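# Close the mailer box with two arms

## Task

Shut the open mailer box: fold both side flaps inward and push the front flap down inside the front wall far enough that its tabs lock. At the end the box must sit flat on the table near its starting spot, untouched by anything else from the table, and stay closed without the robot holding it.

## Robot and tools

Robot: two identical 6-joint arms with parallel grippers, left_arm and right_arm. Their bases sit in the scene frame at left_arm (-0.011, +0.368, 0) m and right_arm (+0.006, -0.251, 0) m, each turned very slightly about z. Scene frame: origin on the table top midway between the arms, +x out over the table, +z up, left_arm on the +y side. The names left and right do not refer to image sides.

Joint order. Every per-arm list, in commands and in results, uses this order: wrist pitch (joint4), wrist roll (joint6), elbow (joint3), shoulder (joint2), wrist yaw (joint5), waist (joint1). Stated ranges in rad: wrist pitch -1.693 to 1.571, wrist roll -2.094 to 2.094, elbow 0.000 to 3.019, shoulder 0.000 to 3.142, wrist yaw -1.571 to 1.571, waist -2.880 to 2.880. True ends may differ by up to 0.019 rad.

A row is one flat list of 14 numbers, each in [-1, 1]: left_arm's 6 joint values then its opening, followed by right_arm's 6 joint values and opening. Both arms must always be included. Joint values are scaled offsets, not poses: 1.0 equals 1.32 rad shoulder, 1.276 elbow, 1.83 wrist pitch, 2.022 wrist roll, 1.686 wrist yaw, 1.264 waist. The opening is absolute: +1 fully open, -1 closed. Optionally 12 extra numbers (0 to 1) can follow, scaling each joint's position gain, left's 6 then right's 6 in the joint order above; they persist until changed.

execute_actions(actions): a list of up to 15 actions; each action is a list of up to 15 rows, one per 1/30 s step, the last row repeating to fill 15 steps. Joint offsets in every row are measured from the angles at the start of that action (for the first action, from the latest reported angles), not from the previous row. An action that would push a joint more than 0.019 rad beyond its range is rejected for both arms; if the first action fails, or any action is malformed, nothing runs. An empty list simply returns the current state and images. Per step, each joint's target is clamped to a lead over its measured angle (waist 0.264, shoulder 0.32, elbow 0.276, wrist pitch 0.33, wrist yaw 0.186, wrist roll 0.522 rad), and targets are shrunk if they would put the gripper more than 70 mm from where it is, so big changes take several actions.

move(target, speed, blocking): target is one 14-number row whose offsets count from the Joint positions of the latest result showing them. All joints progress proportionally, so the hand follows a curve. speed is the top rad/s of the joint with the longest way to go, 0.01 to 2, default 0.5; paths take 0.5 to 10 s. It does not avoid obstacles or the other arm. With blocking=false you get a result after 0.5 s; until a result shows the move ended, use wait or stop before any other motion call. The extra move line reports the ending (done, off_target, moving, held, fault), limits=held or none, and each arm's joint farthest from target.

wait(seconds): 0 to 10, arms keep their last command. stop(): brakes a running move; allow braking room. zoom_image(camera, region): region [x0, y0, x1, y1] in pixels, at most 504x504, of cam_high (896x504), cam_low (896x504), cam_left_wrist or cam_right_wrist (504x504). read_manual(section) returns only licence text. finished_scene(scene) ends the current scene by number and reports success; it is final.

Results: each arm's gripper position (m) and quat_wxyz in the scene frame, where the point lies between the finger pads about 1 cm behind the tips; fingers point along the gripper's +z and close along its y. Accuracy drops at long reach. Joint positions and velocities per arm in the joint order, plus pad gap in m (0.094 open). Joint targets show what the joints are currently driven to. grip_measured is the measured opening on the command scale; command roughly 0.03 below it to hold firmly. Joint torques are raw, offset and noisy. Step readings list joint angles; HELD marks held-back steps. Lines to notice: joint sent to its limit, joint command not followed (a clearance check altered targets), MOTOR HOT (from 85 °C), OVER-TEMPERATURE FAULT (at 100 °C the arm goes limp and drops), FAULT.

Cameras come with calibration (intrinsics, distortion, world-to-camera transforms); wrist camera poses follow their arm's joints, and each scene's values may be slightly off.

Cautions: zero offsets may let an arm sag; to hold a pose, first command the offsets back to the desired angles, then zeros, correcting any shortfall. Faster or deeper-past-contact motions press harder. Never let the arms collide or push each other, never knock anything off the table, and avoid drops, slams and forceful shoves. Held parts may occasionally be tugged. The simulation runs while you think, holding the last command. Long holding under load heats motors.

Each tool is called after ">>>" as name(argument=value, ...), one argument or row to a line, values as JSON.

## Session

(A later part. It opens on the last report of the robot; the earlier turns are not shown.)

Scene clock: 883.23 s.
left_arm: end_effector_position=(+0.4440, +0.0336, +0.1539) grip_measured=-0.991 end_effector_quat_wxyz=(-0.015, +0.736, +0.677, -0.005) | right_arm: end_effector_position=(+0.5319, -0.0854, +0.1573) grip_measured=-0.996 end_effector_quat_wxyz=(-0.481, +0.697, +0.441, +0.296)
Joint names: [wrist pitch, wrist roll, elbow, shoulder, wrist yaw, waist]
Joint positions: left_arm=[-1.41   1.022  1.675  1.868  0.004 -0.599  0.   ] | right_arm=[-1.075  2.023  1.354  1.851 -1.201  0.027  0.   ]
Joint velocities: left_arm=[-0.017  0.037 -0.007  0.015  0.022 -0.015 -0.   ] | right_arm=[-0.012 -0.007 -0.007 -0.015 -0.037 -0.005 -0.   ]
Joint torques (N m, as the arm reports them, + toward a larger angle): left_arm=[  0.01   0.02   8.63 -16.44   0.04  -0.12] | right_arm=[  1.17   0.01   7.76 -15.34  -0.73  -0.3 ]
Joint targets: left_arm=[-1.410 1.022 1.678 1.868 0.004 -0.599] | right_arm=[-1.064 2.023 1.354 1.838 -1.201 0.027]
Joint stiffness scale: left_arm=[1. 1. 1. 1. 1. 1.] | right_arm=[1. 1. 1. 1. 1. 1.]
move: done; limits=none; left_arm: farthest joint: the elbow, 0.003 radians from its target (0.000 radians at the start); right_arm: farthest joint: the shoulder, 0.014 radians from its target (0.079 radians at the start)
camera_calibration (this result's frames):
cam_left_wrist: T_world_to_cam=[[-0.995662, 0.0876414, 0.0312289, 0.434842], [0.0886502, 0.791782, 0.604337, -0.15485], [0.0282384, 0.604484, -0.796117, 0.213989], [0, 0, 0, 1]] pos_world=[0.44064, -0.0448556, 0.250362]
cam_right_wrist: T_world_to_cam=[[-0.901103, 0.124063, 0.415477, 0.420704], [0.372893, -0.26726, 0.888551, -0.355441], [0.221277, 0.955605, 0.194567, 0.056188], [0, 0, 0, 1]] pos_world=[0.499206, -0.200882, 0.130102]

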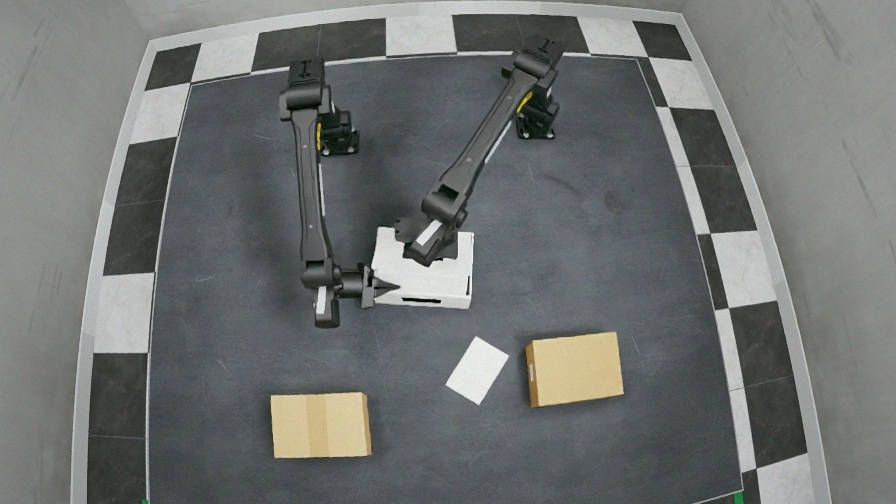

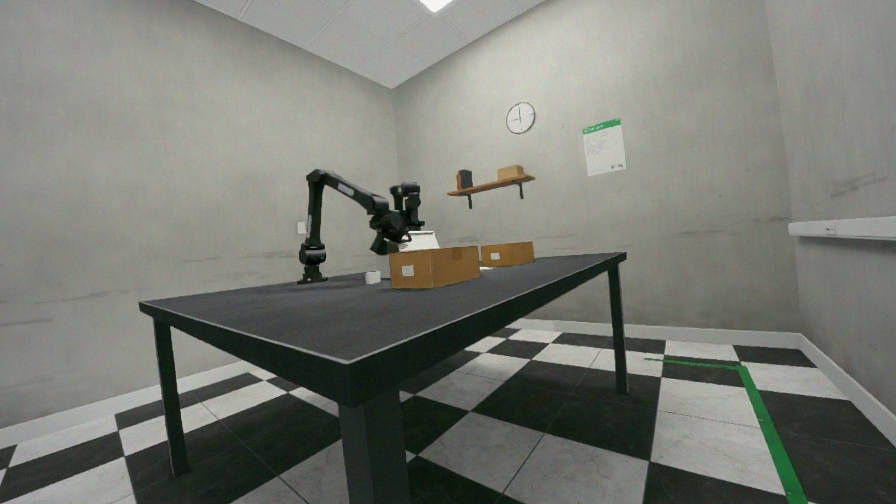

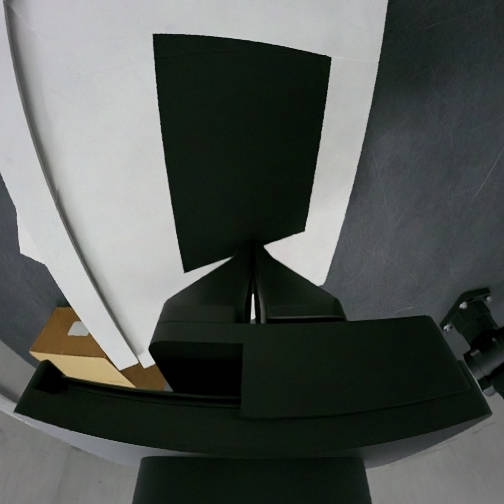

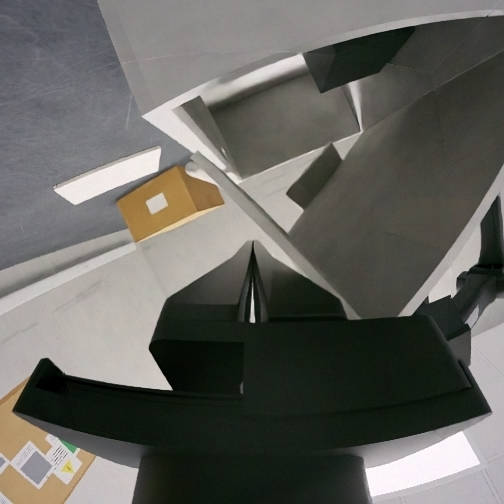

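Barely touching. Pull 2.5 cm further.

>>> move(
  target=[0,0,0,0,0,0,-1,0.015,0,-0.065,-0.055,0,0,-1],
  speed=0.08,
)

>>> zoom_image(
  camera="cam_high",
  region=[300,180,560,330],
)

Scene clock: 890.20 s.
left_arm: end_effector_position=(+0.4425, +0.0347, +0.1527) grip_measured=-0.991 end_effector_quat_wxyz=(-0.018, +0.736, +0.677, -0.006) | right_arm: end_effector_position=(+0.5067, -0.0858, +0.1563) grip_measured=-0.996 end_effector_quat_wxyz=(-0.482, +0.699, +0.440, +0.293)
Joint names: [wrist pitch, wrist roll, elbow, shoulder, wrist yaw, waist]
Joint positions: left_arm=[-1.412  1.022  1.672  1.868  0.004 -0.599  0.   ] | right_arm=[-1.054  2.023  1.272  1.797 -1.199  0.027  0.   ]
Joint velocities: left_arm=[-0.012 -0.095 -0.012 -0.005 -0.037 -0.015  0.   ] | right_arm=[ 0.002  0.022 -0.007 -0.005 -0.022 -0.005 -0.   ]
Joint torques (N m, as the arm reports them, + toward a larger angle): left_arm=[  0.14   0.02   8.66 -16.46   0.05  -0.22] | right_arm=[  0.6    0.07   7.73 -15.04  -0.82   0.1 ]
Joint targets: left_arm=[-1.409 1.022 1.675 1.868 0.004 -0.599] | right_arm=[-1.048 2.023 1.271 1.779 -1.201 0.027]
Joint stiffness scale: left_arm=[1. 1. 1. 1. 1. 1.] | right_arm=[1. 1. 1. 1. 1. 1.]
move: done; limits=none; left_arm: farthest joint: the elbow, 0.003 radians from its target (0.000 radians at the start); right_arm: farthest joint: the shoulder, 0.019 radians from its target (0.073 radians at the start)
camera_calibration (this result's frames):
cam_left_wrist: T_world_to_cam=[[-0.995496, 0.0875194, 0.0364483, 0.432515], [0.0916327, 0.789599, 0.606743, -0.15641], [0.0243223, 0.60735, -0.794062, 0.213741], [0, 0, 0, 1]] pos_world=[0.4397, -0.0441674, 0.24886]
cam_right_wrist: T_world_to_cam=[[-0.898241, 0.124886, 0.421387, 0.396208], [0.37897, -0.265493, 0.886508, -0.347903], [0.222587, 0.95599, 0.191148, 0.0622416], [0, 0, 0, 1]] pos_world=[0.473881, -0.201349, 0.129565]

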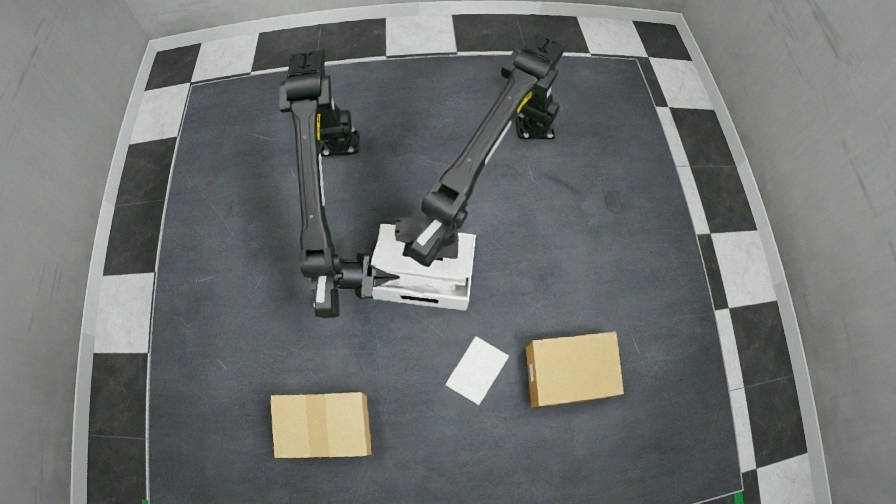

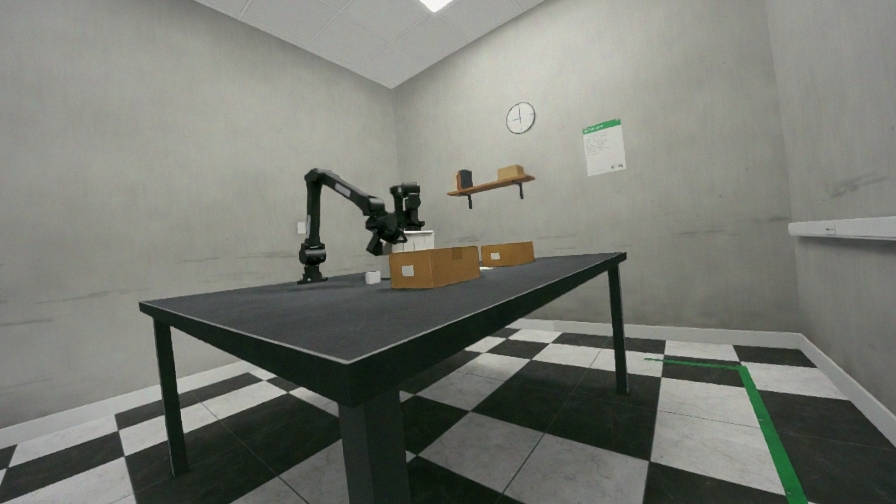

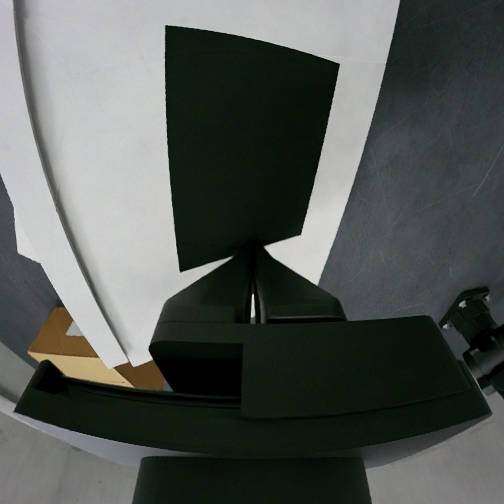

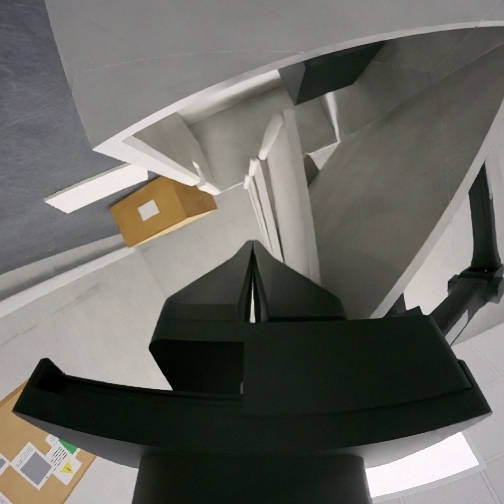

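Region (300, 180, 560, 330) of cam_high's 896x504 image, scaled by 1.938, with more detail than that image has; it fills the top 291 rows of this view, and the rest is white.

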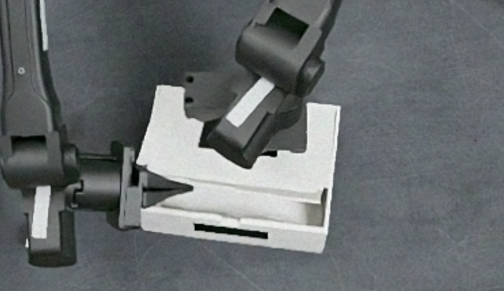

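>>> move(
  target=[0.02,0,0,0.045,0,0,-1,0,0,0.04,0.05,0,0,-1],
  speed=0.06,
)

>>> zoom_image(
  camera="cam_high",
  region=[300,180,560,330],
)

Scene clock: 899.37 s.
left_arm: end_effector_position=(+0.4457, +0.0323, +0.1433) grip_measured=-0.991 end_effector_quat_wxyz=(-0.018, +0.736, +0.677, -0.006) | right_arm: end_effector_position=(+0.5126, -0.0858, +0.1322) grip_measured=-0.996 end_effector_quat_wxyz=(-0.491, +0.705, +0.430, +0.278)
Joint names: [wrist pitch, wrist roll, elbow, shoulder, wrist yaw, waist]
Joint positions: left_arm=[-1.395  1.022  1.67   1.883  0.004 -0.599  0.   ] | right_arm=[-1.054  2.023  1.287  1.856 -1.197  0.027  0.   ]
Joint velocities: left_arm=[-0.002  0.037 -0.012 -0.005  0.081 -0.015  0.   ] | right_arm=[ 0.017  0.022 -0.007  0.005 -0.022  0.005 -0.   ]
Joint torques (N m, as the arm reports them, + toward a larger angle): left_arm=[  0.88   0.03   8.48 -13.25   0.04  -0.05] | right_arm=[  0.58   0.04  10.4  -13.67  -0.77  -0.31]
Joint targets: left_arm=[-1.376 1.022 1.671 1.927 0.004 -0.599] | right_arm=[-1.054 2.023 1.323 1.863 -1.199 0.027]
Joint stiffness scale: left_arm=[1. 1. 1. 1. 1. 1.] | right_arm=[1. 1. 1. 1. 1. 1.]
move: off_target (left_arm, right_arm); limits=none; left_arm: farthest joint: the shoulder, 0.044 radians from its target (0.060 radians at the start); right_arm: farthest joint: the elbow, 0.036 radians from its target (0.051 radians at the start)
camera_calibration (this result's frames):
cam_left_wrist: T_world_to_cam=[[-0.995496, 0.0875194, 0.0364483, 0.436248], [0.0916327, 0.789599, 0.606743, -0.149178], [0.0243223, 0.60735, -0.794062, 0.207658], [0, 0, 0, 1]] pos_world=[0.442902, -0.0465108, 0.239506]
cam_right_wrist: T_world_to_cam=[[-0.878918, 0.125743, 0.460101, 0.396645], [0.41749, -0.263684, 0.869582, -0.346163], [0.230665, 0.956378, 0.17926, 0.0630267], [0, 0, 0, 1]] pos_world=[0.4786, -0.20143, 0.107222]

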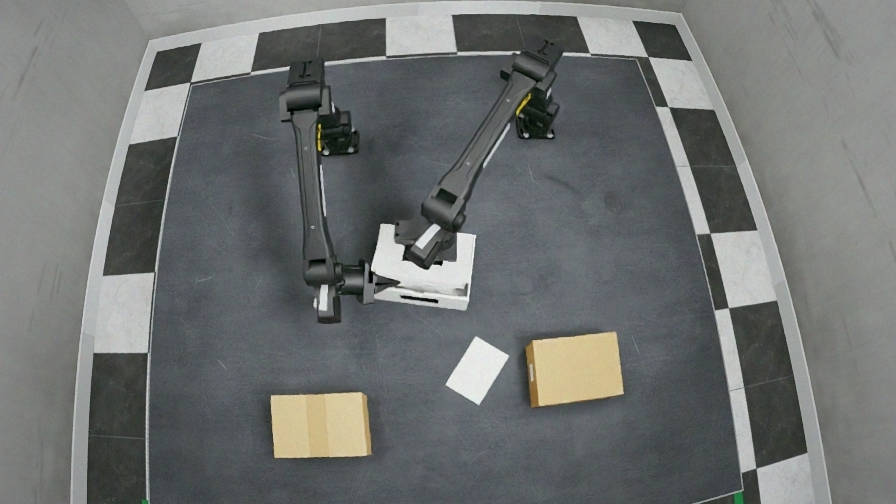

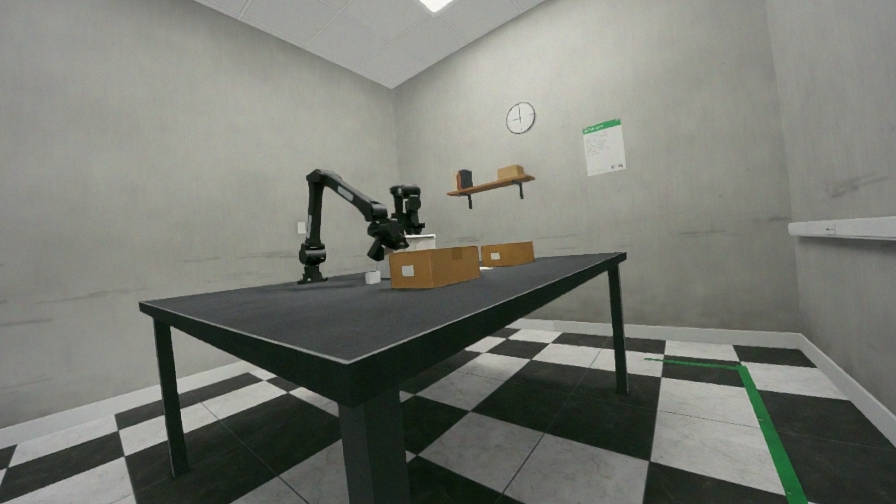

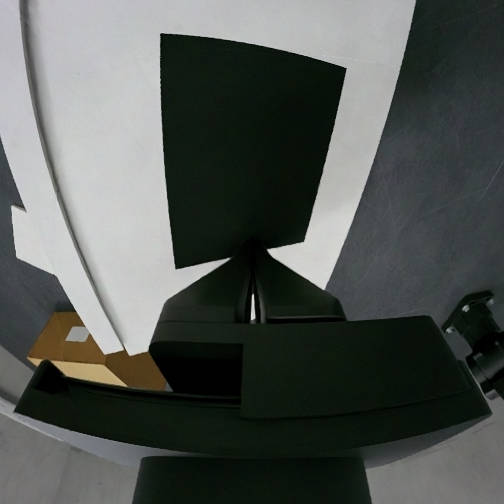

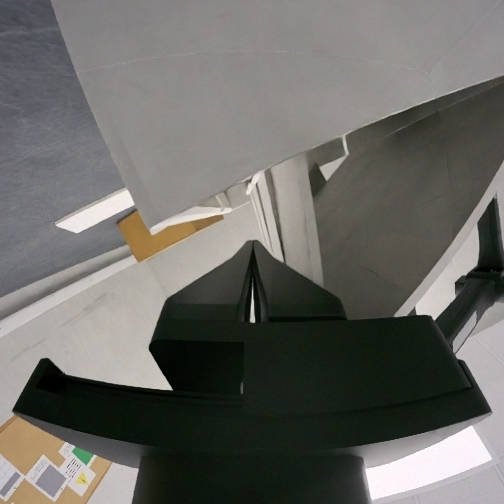

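Region (300, 180, 560, 330) of cam_high's 896x504 image, scaled by 1.938, with more detail than that image has; it fills the top 291 rows of this view, and the rest is white.

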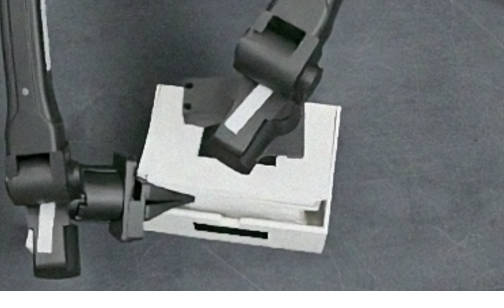

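>>> move(
  target=[0.03,0,0,0.055,0,0,-1,-0.02,0,0.075,0.025,0,0,-1],
  speed=0.06,
)

>>> zoom_image(
  camera="cam_high",
  region=[300,180,560,330],
)

Scene clock: 920.90 s.
left_arm: end_effector_position=(+0.4505, +0.0290, +0.1319) grip_measured=-0.992 end_effector_quat_wxyz=(-0.016, +0.736, +0.677, -0.005) | right_arm: end_effector_position=(+0.5266, -0.0864, +0.1323) grip_measured=-0.996 end_effector_quat_wxyz=(-0.489, +0.707, +0.430, +0.275)
Joint names: [wrist pitch, wrist roll, elbow, shoulder, wrist yaw, waist]
Joint positions: left_arm=[-1.369  1.022  1.668  1.903  0.003 -0.599  0.   ] | right_arm=[-1.076  2.023  1.337  1.887 -1.191  0.026  0.   ]
Joint velocities: left_arm=[-0.002 -0.022  0.002  0.005  0.022 -0.015 -0.   ] | right_arm=[-0.012  0.051  0.002  0.005  0.037  0.015  0.   ]
Joint torques (N m, as the arm reports them, + toward a larger angle): left_arm=[  1.39   0.03   8.44 -12.68   0.07  -0.14] | right_arm=[ -0.12   0.07  11.16 -14.81  -0.99   0.17]
Joint targets: left_arm=[-1.339 1.022 1.670 1.956 0.004 -0.600] | right_arm=[-1.090 2.023 1.383 1.890 -1.197 0.027]
Joint stiffness scale: left_arm=[1. 1. 1. 1. 1. 1.] | right_arm=[1. 1. 1. 1. 1. 1.]
move: off_target (left_arm, right_arm); limits=none; left_arm: farthest joint: the shoulder, 0.053 radians from its target (0.072 radians at the start); right_arm: farthest joint: the elbow, 0.046 radians from its target (0.096 radians at the start)
camera_calibration (this result's frames):
cam_left_wrist: T_world_to_cam=[[-0.995626, 0.0876105, 0.0324656, 0.44229], [0.0893284, 0.790726, 0.605618, -0.13889], [0.0273871, 0.605869, -0.795093, 0.19928], [0, 0, 0, 1]] pos_world=[0.447304, -0.0496626, 0.228201]
cam_right_wrist: T_world_to_cam=[[-0.877492, 0.129107, 0.461887, 0.408278], [0.419972, -0.258195, 0.870034, -0.35312], [0.231584, 0.957427, 0.172343, 0.0609298], [0, 0, 0, 1]] pos_world=[0.492451, -0.202221, 0.108148]

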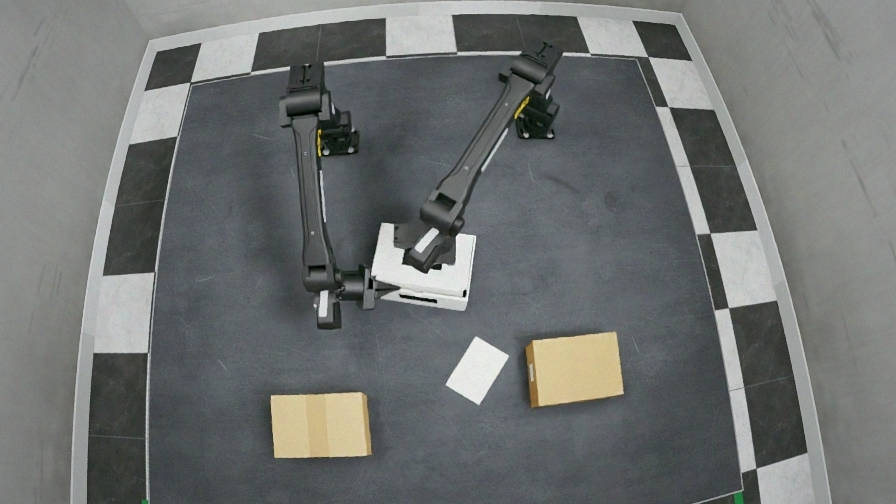

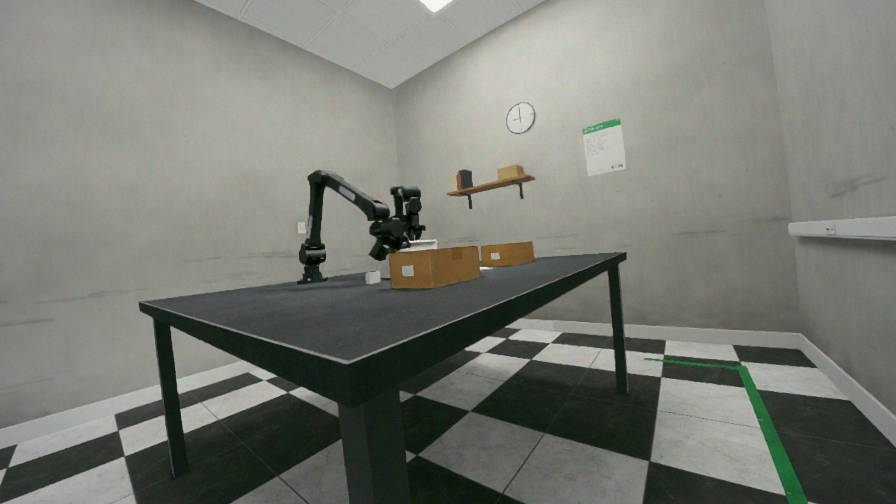

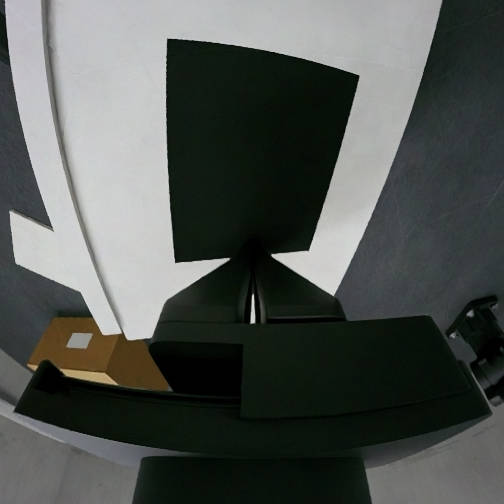

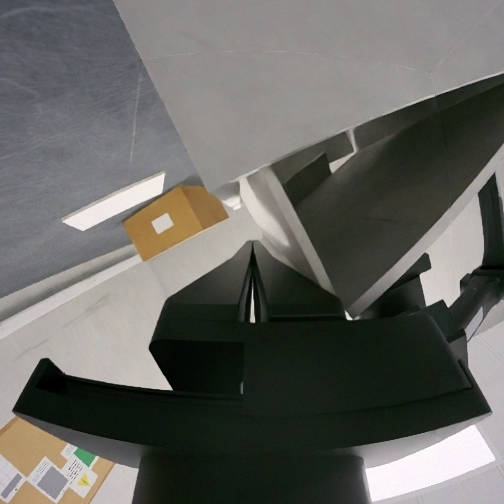

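Region (300, 180, 560, 330) of cam_high's 896x504 image, scaled by 1.938, with more detail than that image has; it fills the top 291 rows of this view, and the rest is white.

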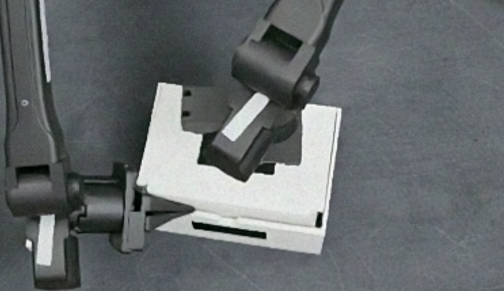

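Flap is inside the wall. Withdraw right outward, left keeps pressing.

>>> move(
  target=[0.016,0,0,0.04,0,0,-1,-0.04,0,0.16,0.06,0,-0.05,-1],
  speed=0.15,
)

>>> zoom_image(
  camera="cam_high",
  region=[300,180,560,330],
)

Scene clock: 928.30 s.
left_arm: end_effector_position=(+0.4532, +0.0270, +0.1170) grip_measured=-0.992 end_effector_quat_wxyz=(-0.021, +0.736, +0.677, -0.006) | right_arm: end_effector_position=(+0.5796, -0.1148, +0.1540) grip_measured=-0.996 end_effector_quat_wxyz=(-0.472, +0.713, +0.422, +0.301)
Joint names: [wrist pitch, wrist roll, elbow, shoulder, wrist yaw, waist]
Joint positions: left_arm=[-1.352  1.022  1.666  1.928  0.003 -0.599  0.   ] | right_arm=[-1.139  2.023  1.503  1.95  -1.188 -0.024  0.   ]
Joint velocities: left_arm=[-0.002  0.022 -0.002 -0.005  0.007 -0.015 -0.001] | right_arm=[-0.007  0.022 -0.012 -0.005 -0.007 -0.005 -0.   ]
Joint torques (N m, as the arm reports them, + toward a larger angle): left_arm=[  0.55   0.03   8.43 -14.79   0.05  -0.12] | right_arm=[  0.03   0.    10.97 -14.85  -0.83  -0.95]
Joint targets: left_arm=[-1.340 1.022 1.668 1.956 0.004 -0.599] | right_arm=[-1.150 2.023 1.541 1.966 -1.191 -0.037]
Joint stiffness scale: left_arm=[1. 1. 1. 1. 1. 1.] | right_arm=[1. 1. 1. 1. 1. 1.]
move: off_target (left_arm, right_arm); limits=none; left_arm: farthest joint: the shoulder, 0.028 radians from its target (0.053 radians at the start); right_arm: farthest joint: the elbow, 0.038 radians from its target (0.204 radians at the start)
camera_calibration (this result's frames):
cam_left_wrist: T_world_to_cam=[[-0.995319, 0.0873862, 0.0412719, 0.444421], [0.0943789, 0.787029, 0.609653, -0.131228], [0.0207931, 0.610695, -0.791593, 0.190983], [0, 0, 0, 1]] pos_world=[0.450755, -0.0521882, 0.212843]
cam_right_wrist: T_world_to_cam=[[-0.887947, 0.174926, 0.425383, 0.465437], [0.370726, -0.275213, 0.887029, -0.377641], [0.272235, 0.945335, 0.179526, 0.0459912], [0, 0, 0, 1]] pos_world=[0.540765, -0.228826, 0.128733]

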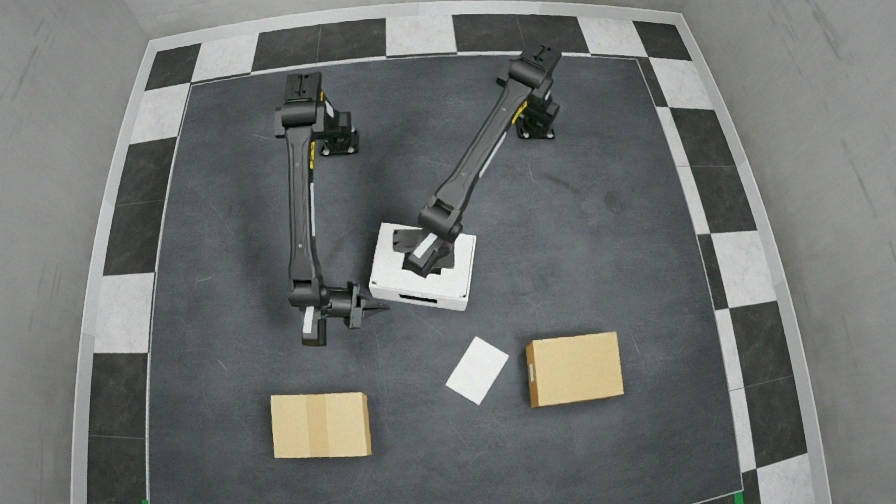

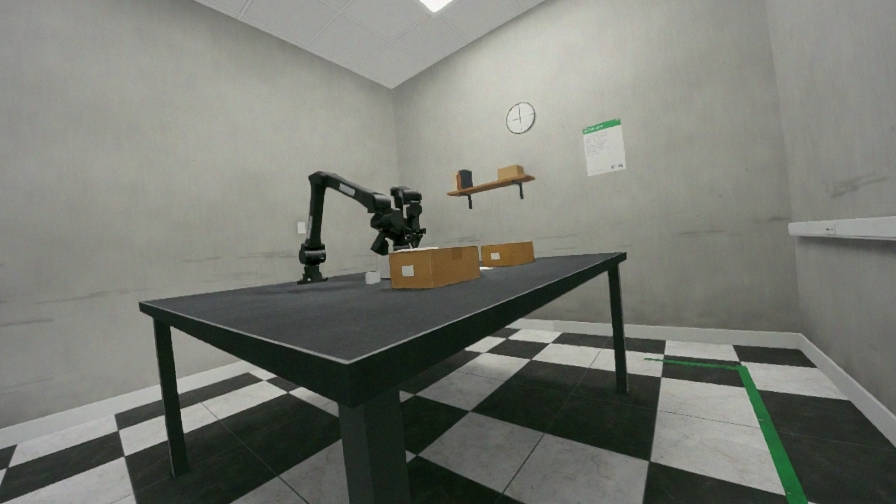

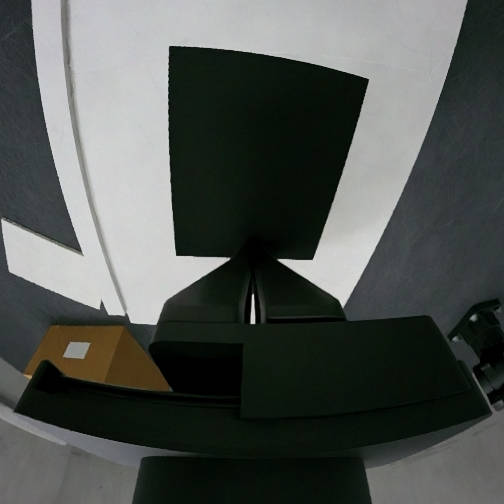

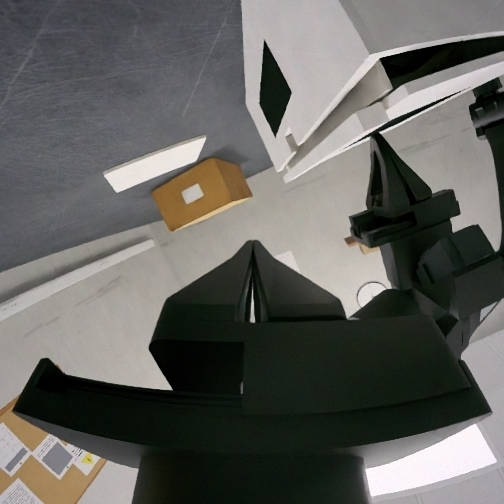

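Region (300, 180, 560, 330) of cam_high's 896x504 image, scaled by 1.938, with more detail than that image has; it fills the top 291 rows of this view, and the rest is white.

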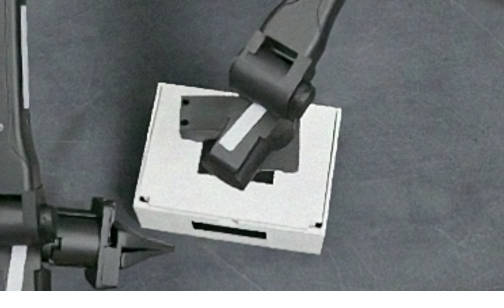

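>>> move(
  target=[-0.03,0,0.225,0.1,0,0,-1,0,0,0.03,0,0,0,-1],
  speed=0.2,
)

>>> move(
  target=[0.02,0,0,0.06,0,0,-1,0,0,0.03,0,0,0,-1],
  speed=0.06,
)

Scene clock: 940.70 s.
left_arm: end_effector_position=(+0.5056, -0.0113, +0.1451) grip_measured=-0.992 end_effector_quat_wxyz=(+0.022, +0.736, +0.677, +0.003) | right_arm: end_effector_position=(+0.5796, -0.1148, +0.1540) grip_measured=-0.996 end_effector_quat_wxyz=(-0.472, +0.713, +0.422, +0.301)
Joint names: [wrist pitch, wrist roll, elbow, shoulder, wrist yaw, waist]
Joint positions: left_arm=[-1.399  1.022  1.905  2.032  0.003 -0.599  0.   ] | right_arm=[-1.139  2.023  1.503  1.95  -1.188 -0.024  0.   ]
Joint velocities: left_arm=[ 0.012  0.022 -0.012 -0.005 -0.037 -0.005  0.001] | right_arm=[-0.002  0.037 -0.012  0.005  0.007 -0.005 -0.001]
Joint torques (N m, as the arm reports them, + toward a larger angle): left_arm=[ -0.17   0.01  12.65 -16.61   0.04  -0.11] | right_arm=[  0.67   0.02  10.99 -16.37  -0.69  -0.37]
Joint targets: left_arm=[-1.407 1.022 1.953 2.060 0.003 -0.599] | right_arm=[-1.139 2.023 1.541 1.950 -1.188 -0.024]
Joint stiffness scale: left_arm=[1. 1. 1. 1. 1. 1.] | right_arm=[1. 1. 1. 1. 1. 1.]
move: off_target (left_arm, right_arm); limits=none; left_arm: farthest joint: the elbow, 0.048 radians from its target (0.287 radians at the start); right_arm: farthest joint: the elbow, 0.038 radians from its target (0.038 radians at the start)
camera_calibration (this result's frames):
cam_left_wrist: T_world_to_cam=[[-0.995584, 0.0875802, -0.0337898, 0.509835], [0.0524758, 0.817698, 0.573251, -0.096318], [0.0778353, 0.568947, -0.818683, 0.210232], [0, 0, 0, 1]] pos_world=[0.496274, -0.0855033, 0.244555]
cam_right_wrist: T_world_to_cam=[[-0.887947, 0.174926, 0.425383, 0.465437], [0.370726, -0.275213, 0.887029, -0.377641], [0.272235, 0.945335, 0.179526, 0.0459912], [0, 0, 0, 1]] pos_world=[0.540765, -0.228826, 0.128733]

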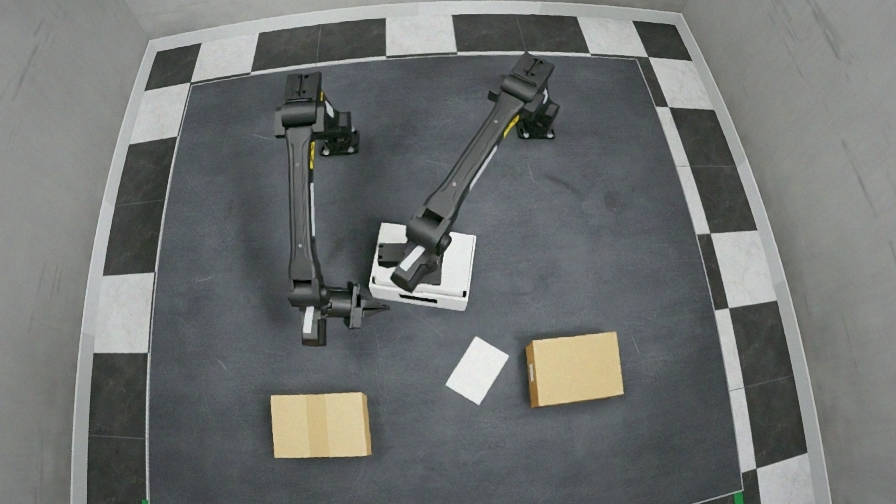

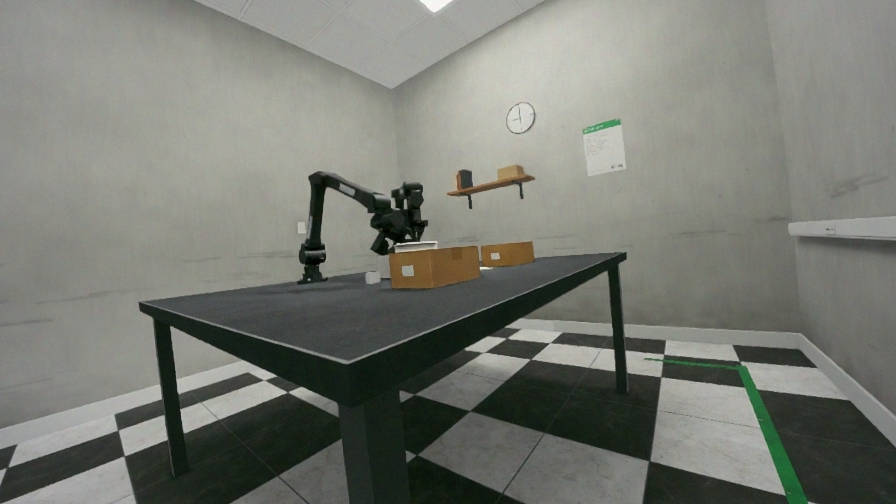

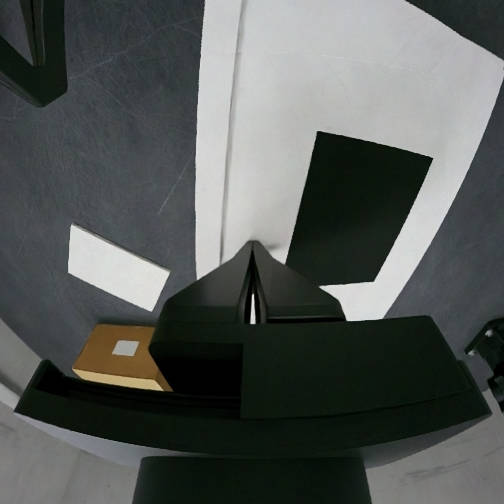

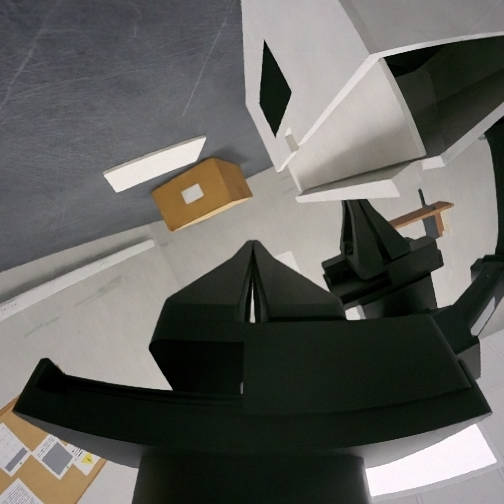

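Scene clock: 942.30 s.
left_arm: end_effector_position=(+0.5101, -0.0147, +0.1130) grip_measured=-0.992 end_effector_quat_wxyz=(+0.009, +0.736, +0.677, -0.000) | right_arm: end_effector_position=(+0.5796, -0.1148, +0.1540) grip_measured=-0.996 end_effector_quat_wxyz=(-0.472, +0.713, +0.422, +0.301)
Joint names: [wrist pitch, wrist roll, elbow, shoulder, wrist yaw, waist]
Joint positions: left_arm=[-1.374  1.022  1.903  2.083  0.003 -0.599  0.   ] | right_arm=[-1.139  2.023  1.503  1.95  -1.188 -0.024  0.   ]
Joint velocities: left_arm=[-0.002 -0.022  0.007  0.005 -0.037 -0.024 -0.   ] | right_arm=[-0.017 -0.051 -0.007  0.005  0.037 -0.005 -0.   ]
Joint torques (N m, as the arm reports them, + toward a larger angle): left_arm=[  0.65   0.02   8.64 -16.87   0.05  -0.11] | right_arm=[  0.48   0.06  10.98 -15.83  -0.71  -0.9 ]
Joint targets: left_arm=[-1.363 1.022 1.905 2.112 0.003 -0.599] | right_arm=[-1.139 2.023 1.541 1.950 -1.188 -0.024]
Joint stiffness scale: left_arm=[1. 1. 1. 1. 1. 1.] | right_arm=[1. 1. 1. 1. 1. 1.]
move: off_target (left_arm, right_arm); limits=none; left_arm: farthest joint: the shoulder, 0.028 radians from its target (0.079 radians at the start); right_arm: farthest joint: the elbow, 0.038 radians from its target (0.038 radians at the start)
camera_calibration (this result's frames):
cam_left_wrist: T_world_to_cam=[[-0.99607, 0.0879354, -0.0106194, 0.511197], [0.0651338, 0.808433, 0.584973, -0.0833508], [0.0600249, 0.581982, -0.810984, 0.193891], [0, 0, 0, 1]] pos_world=[0.502978, -0.0904098, 0.211429]
cam_right_wrist: T_world_to_cam=[[-0.887947, 0.174926, 0.425383, 0.465437], [0.370726, -0.275213, 0.887029, -0.377641], [0.272235, 0.945335, 0.179526, 0.0459912], [0, 0, 0, 1]] pos_world=[0.540765, -0.228826, 0.128733]

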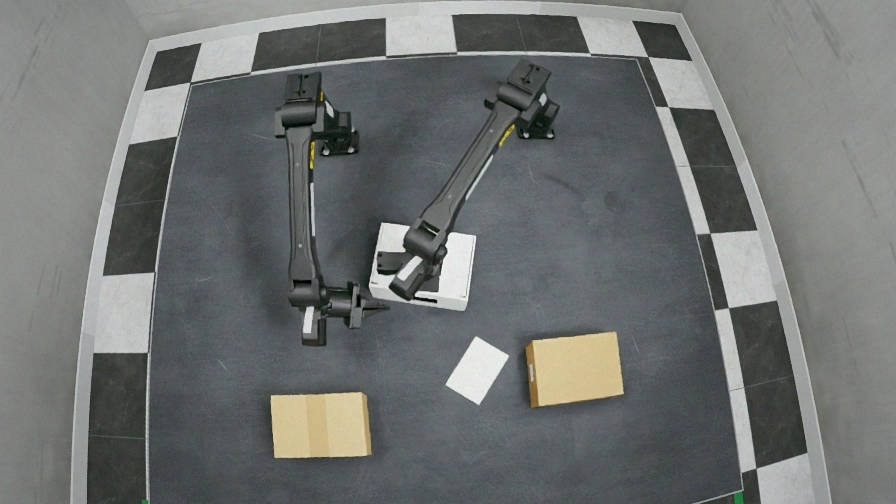

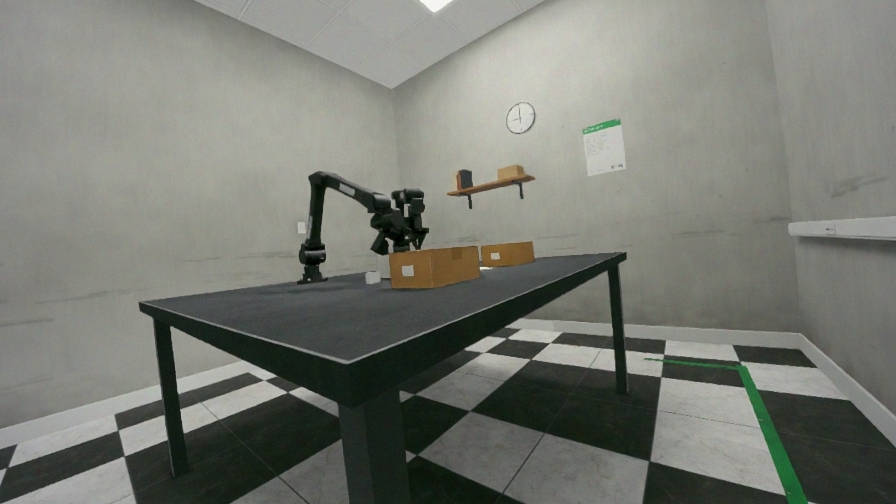

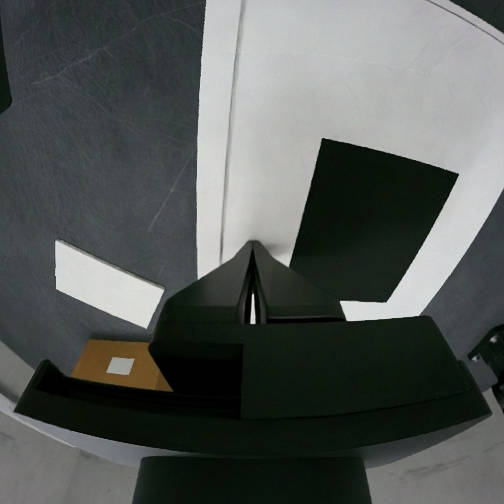

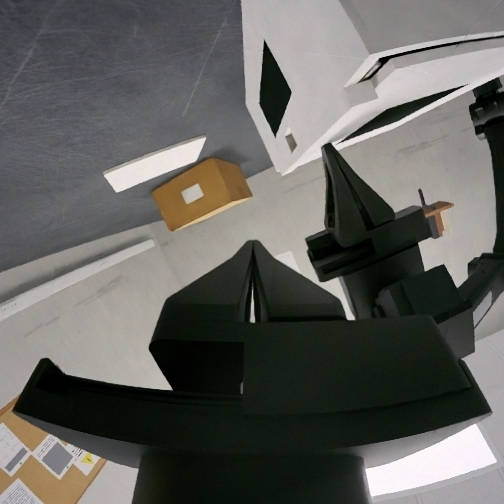

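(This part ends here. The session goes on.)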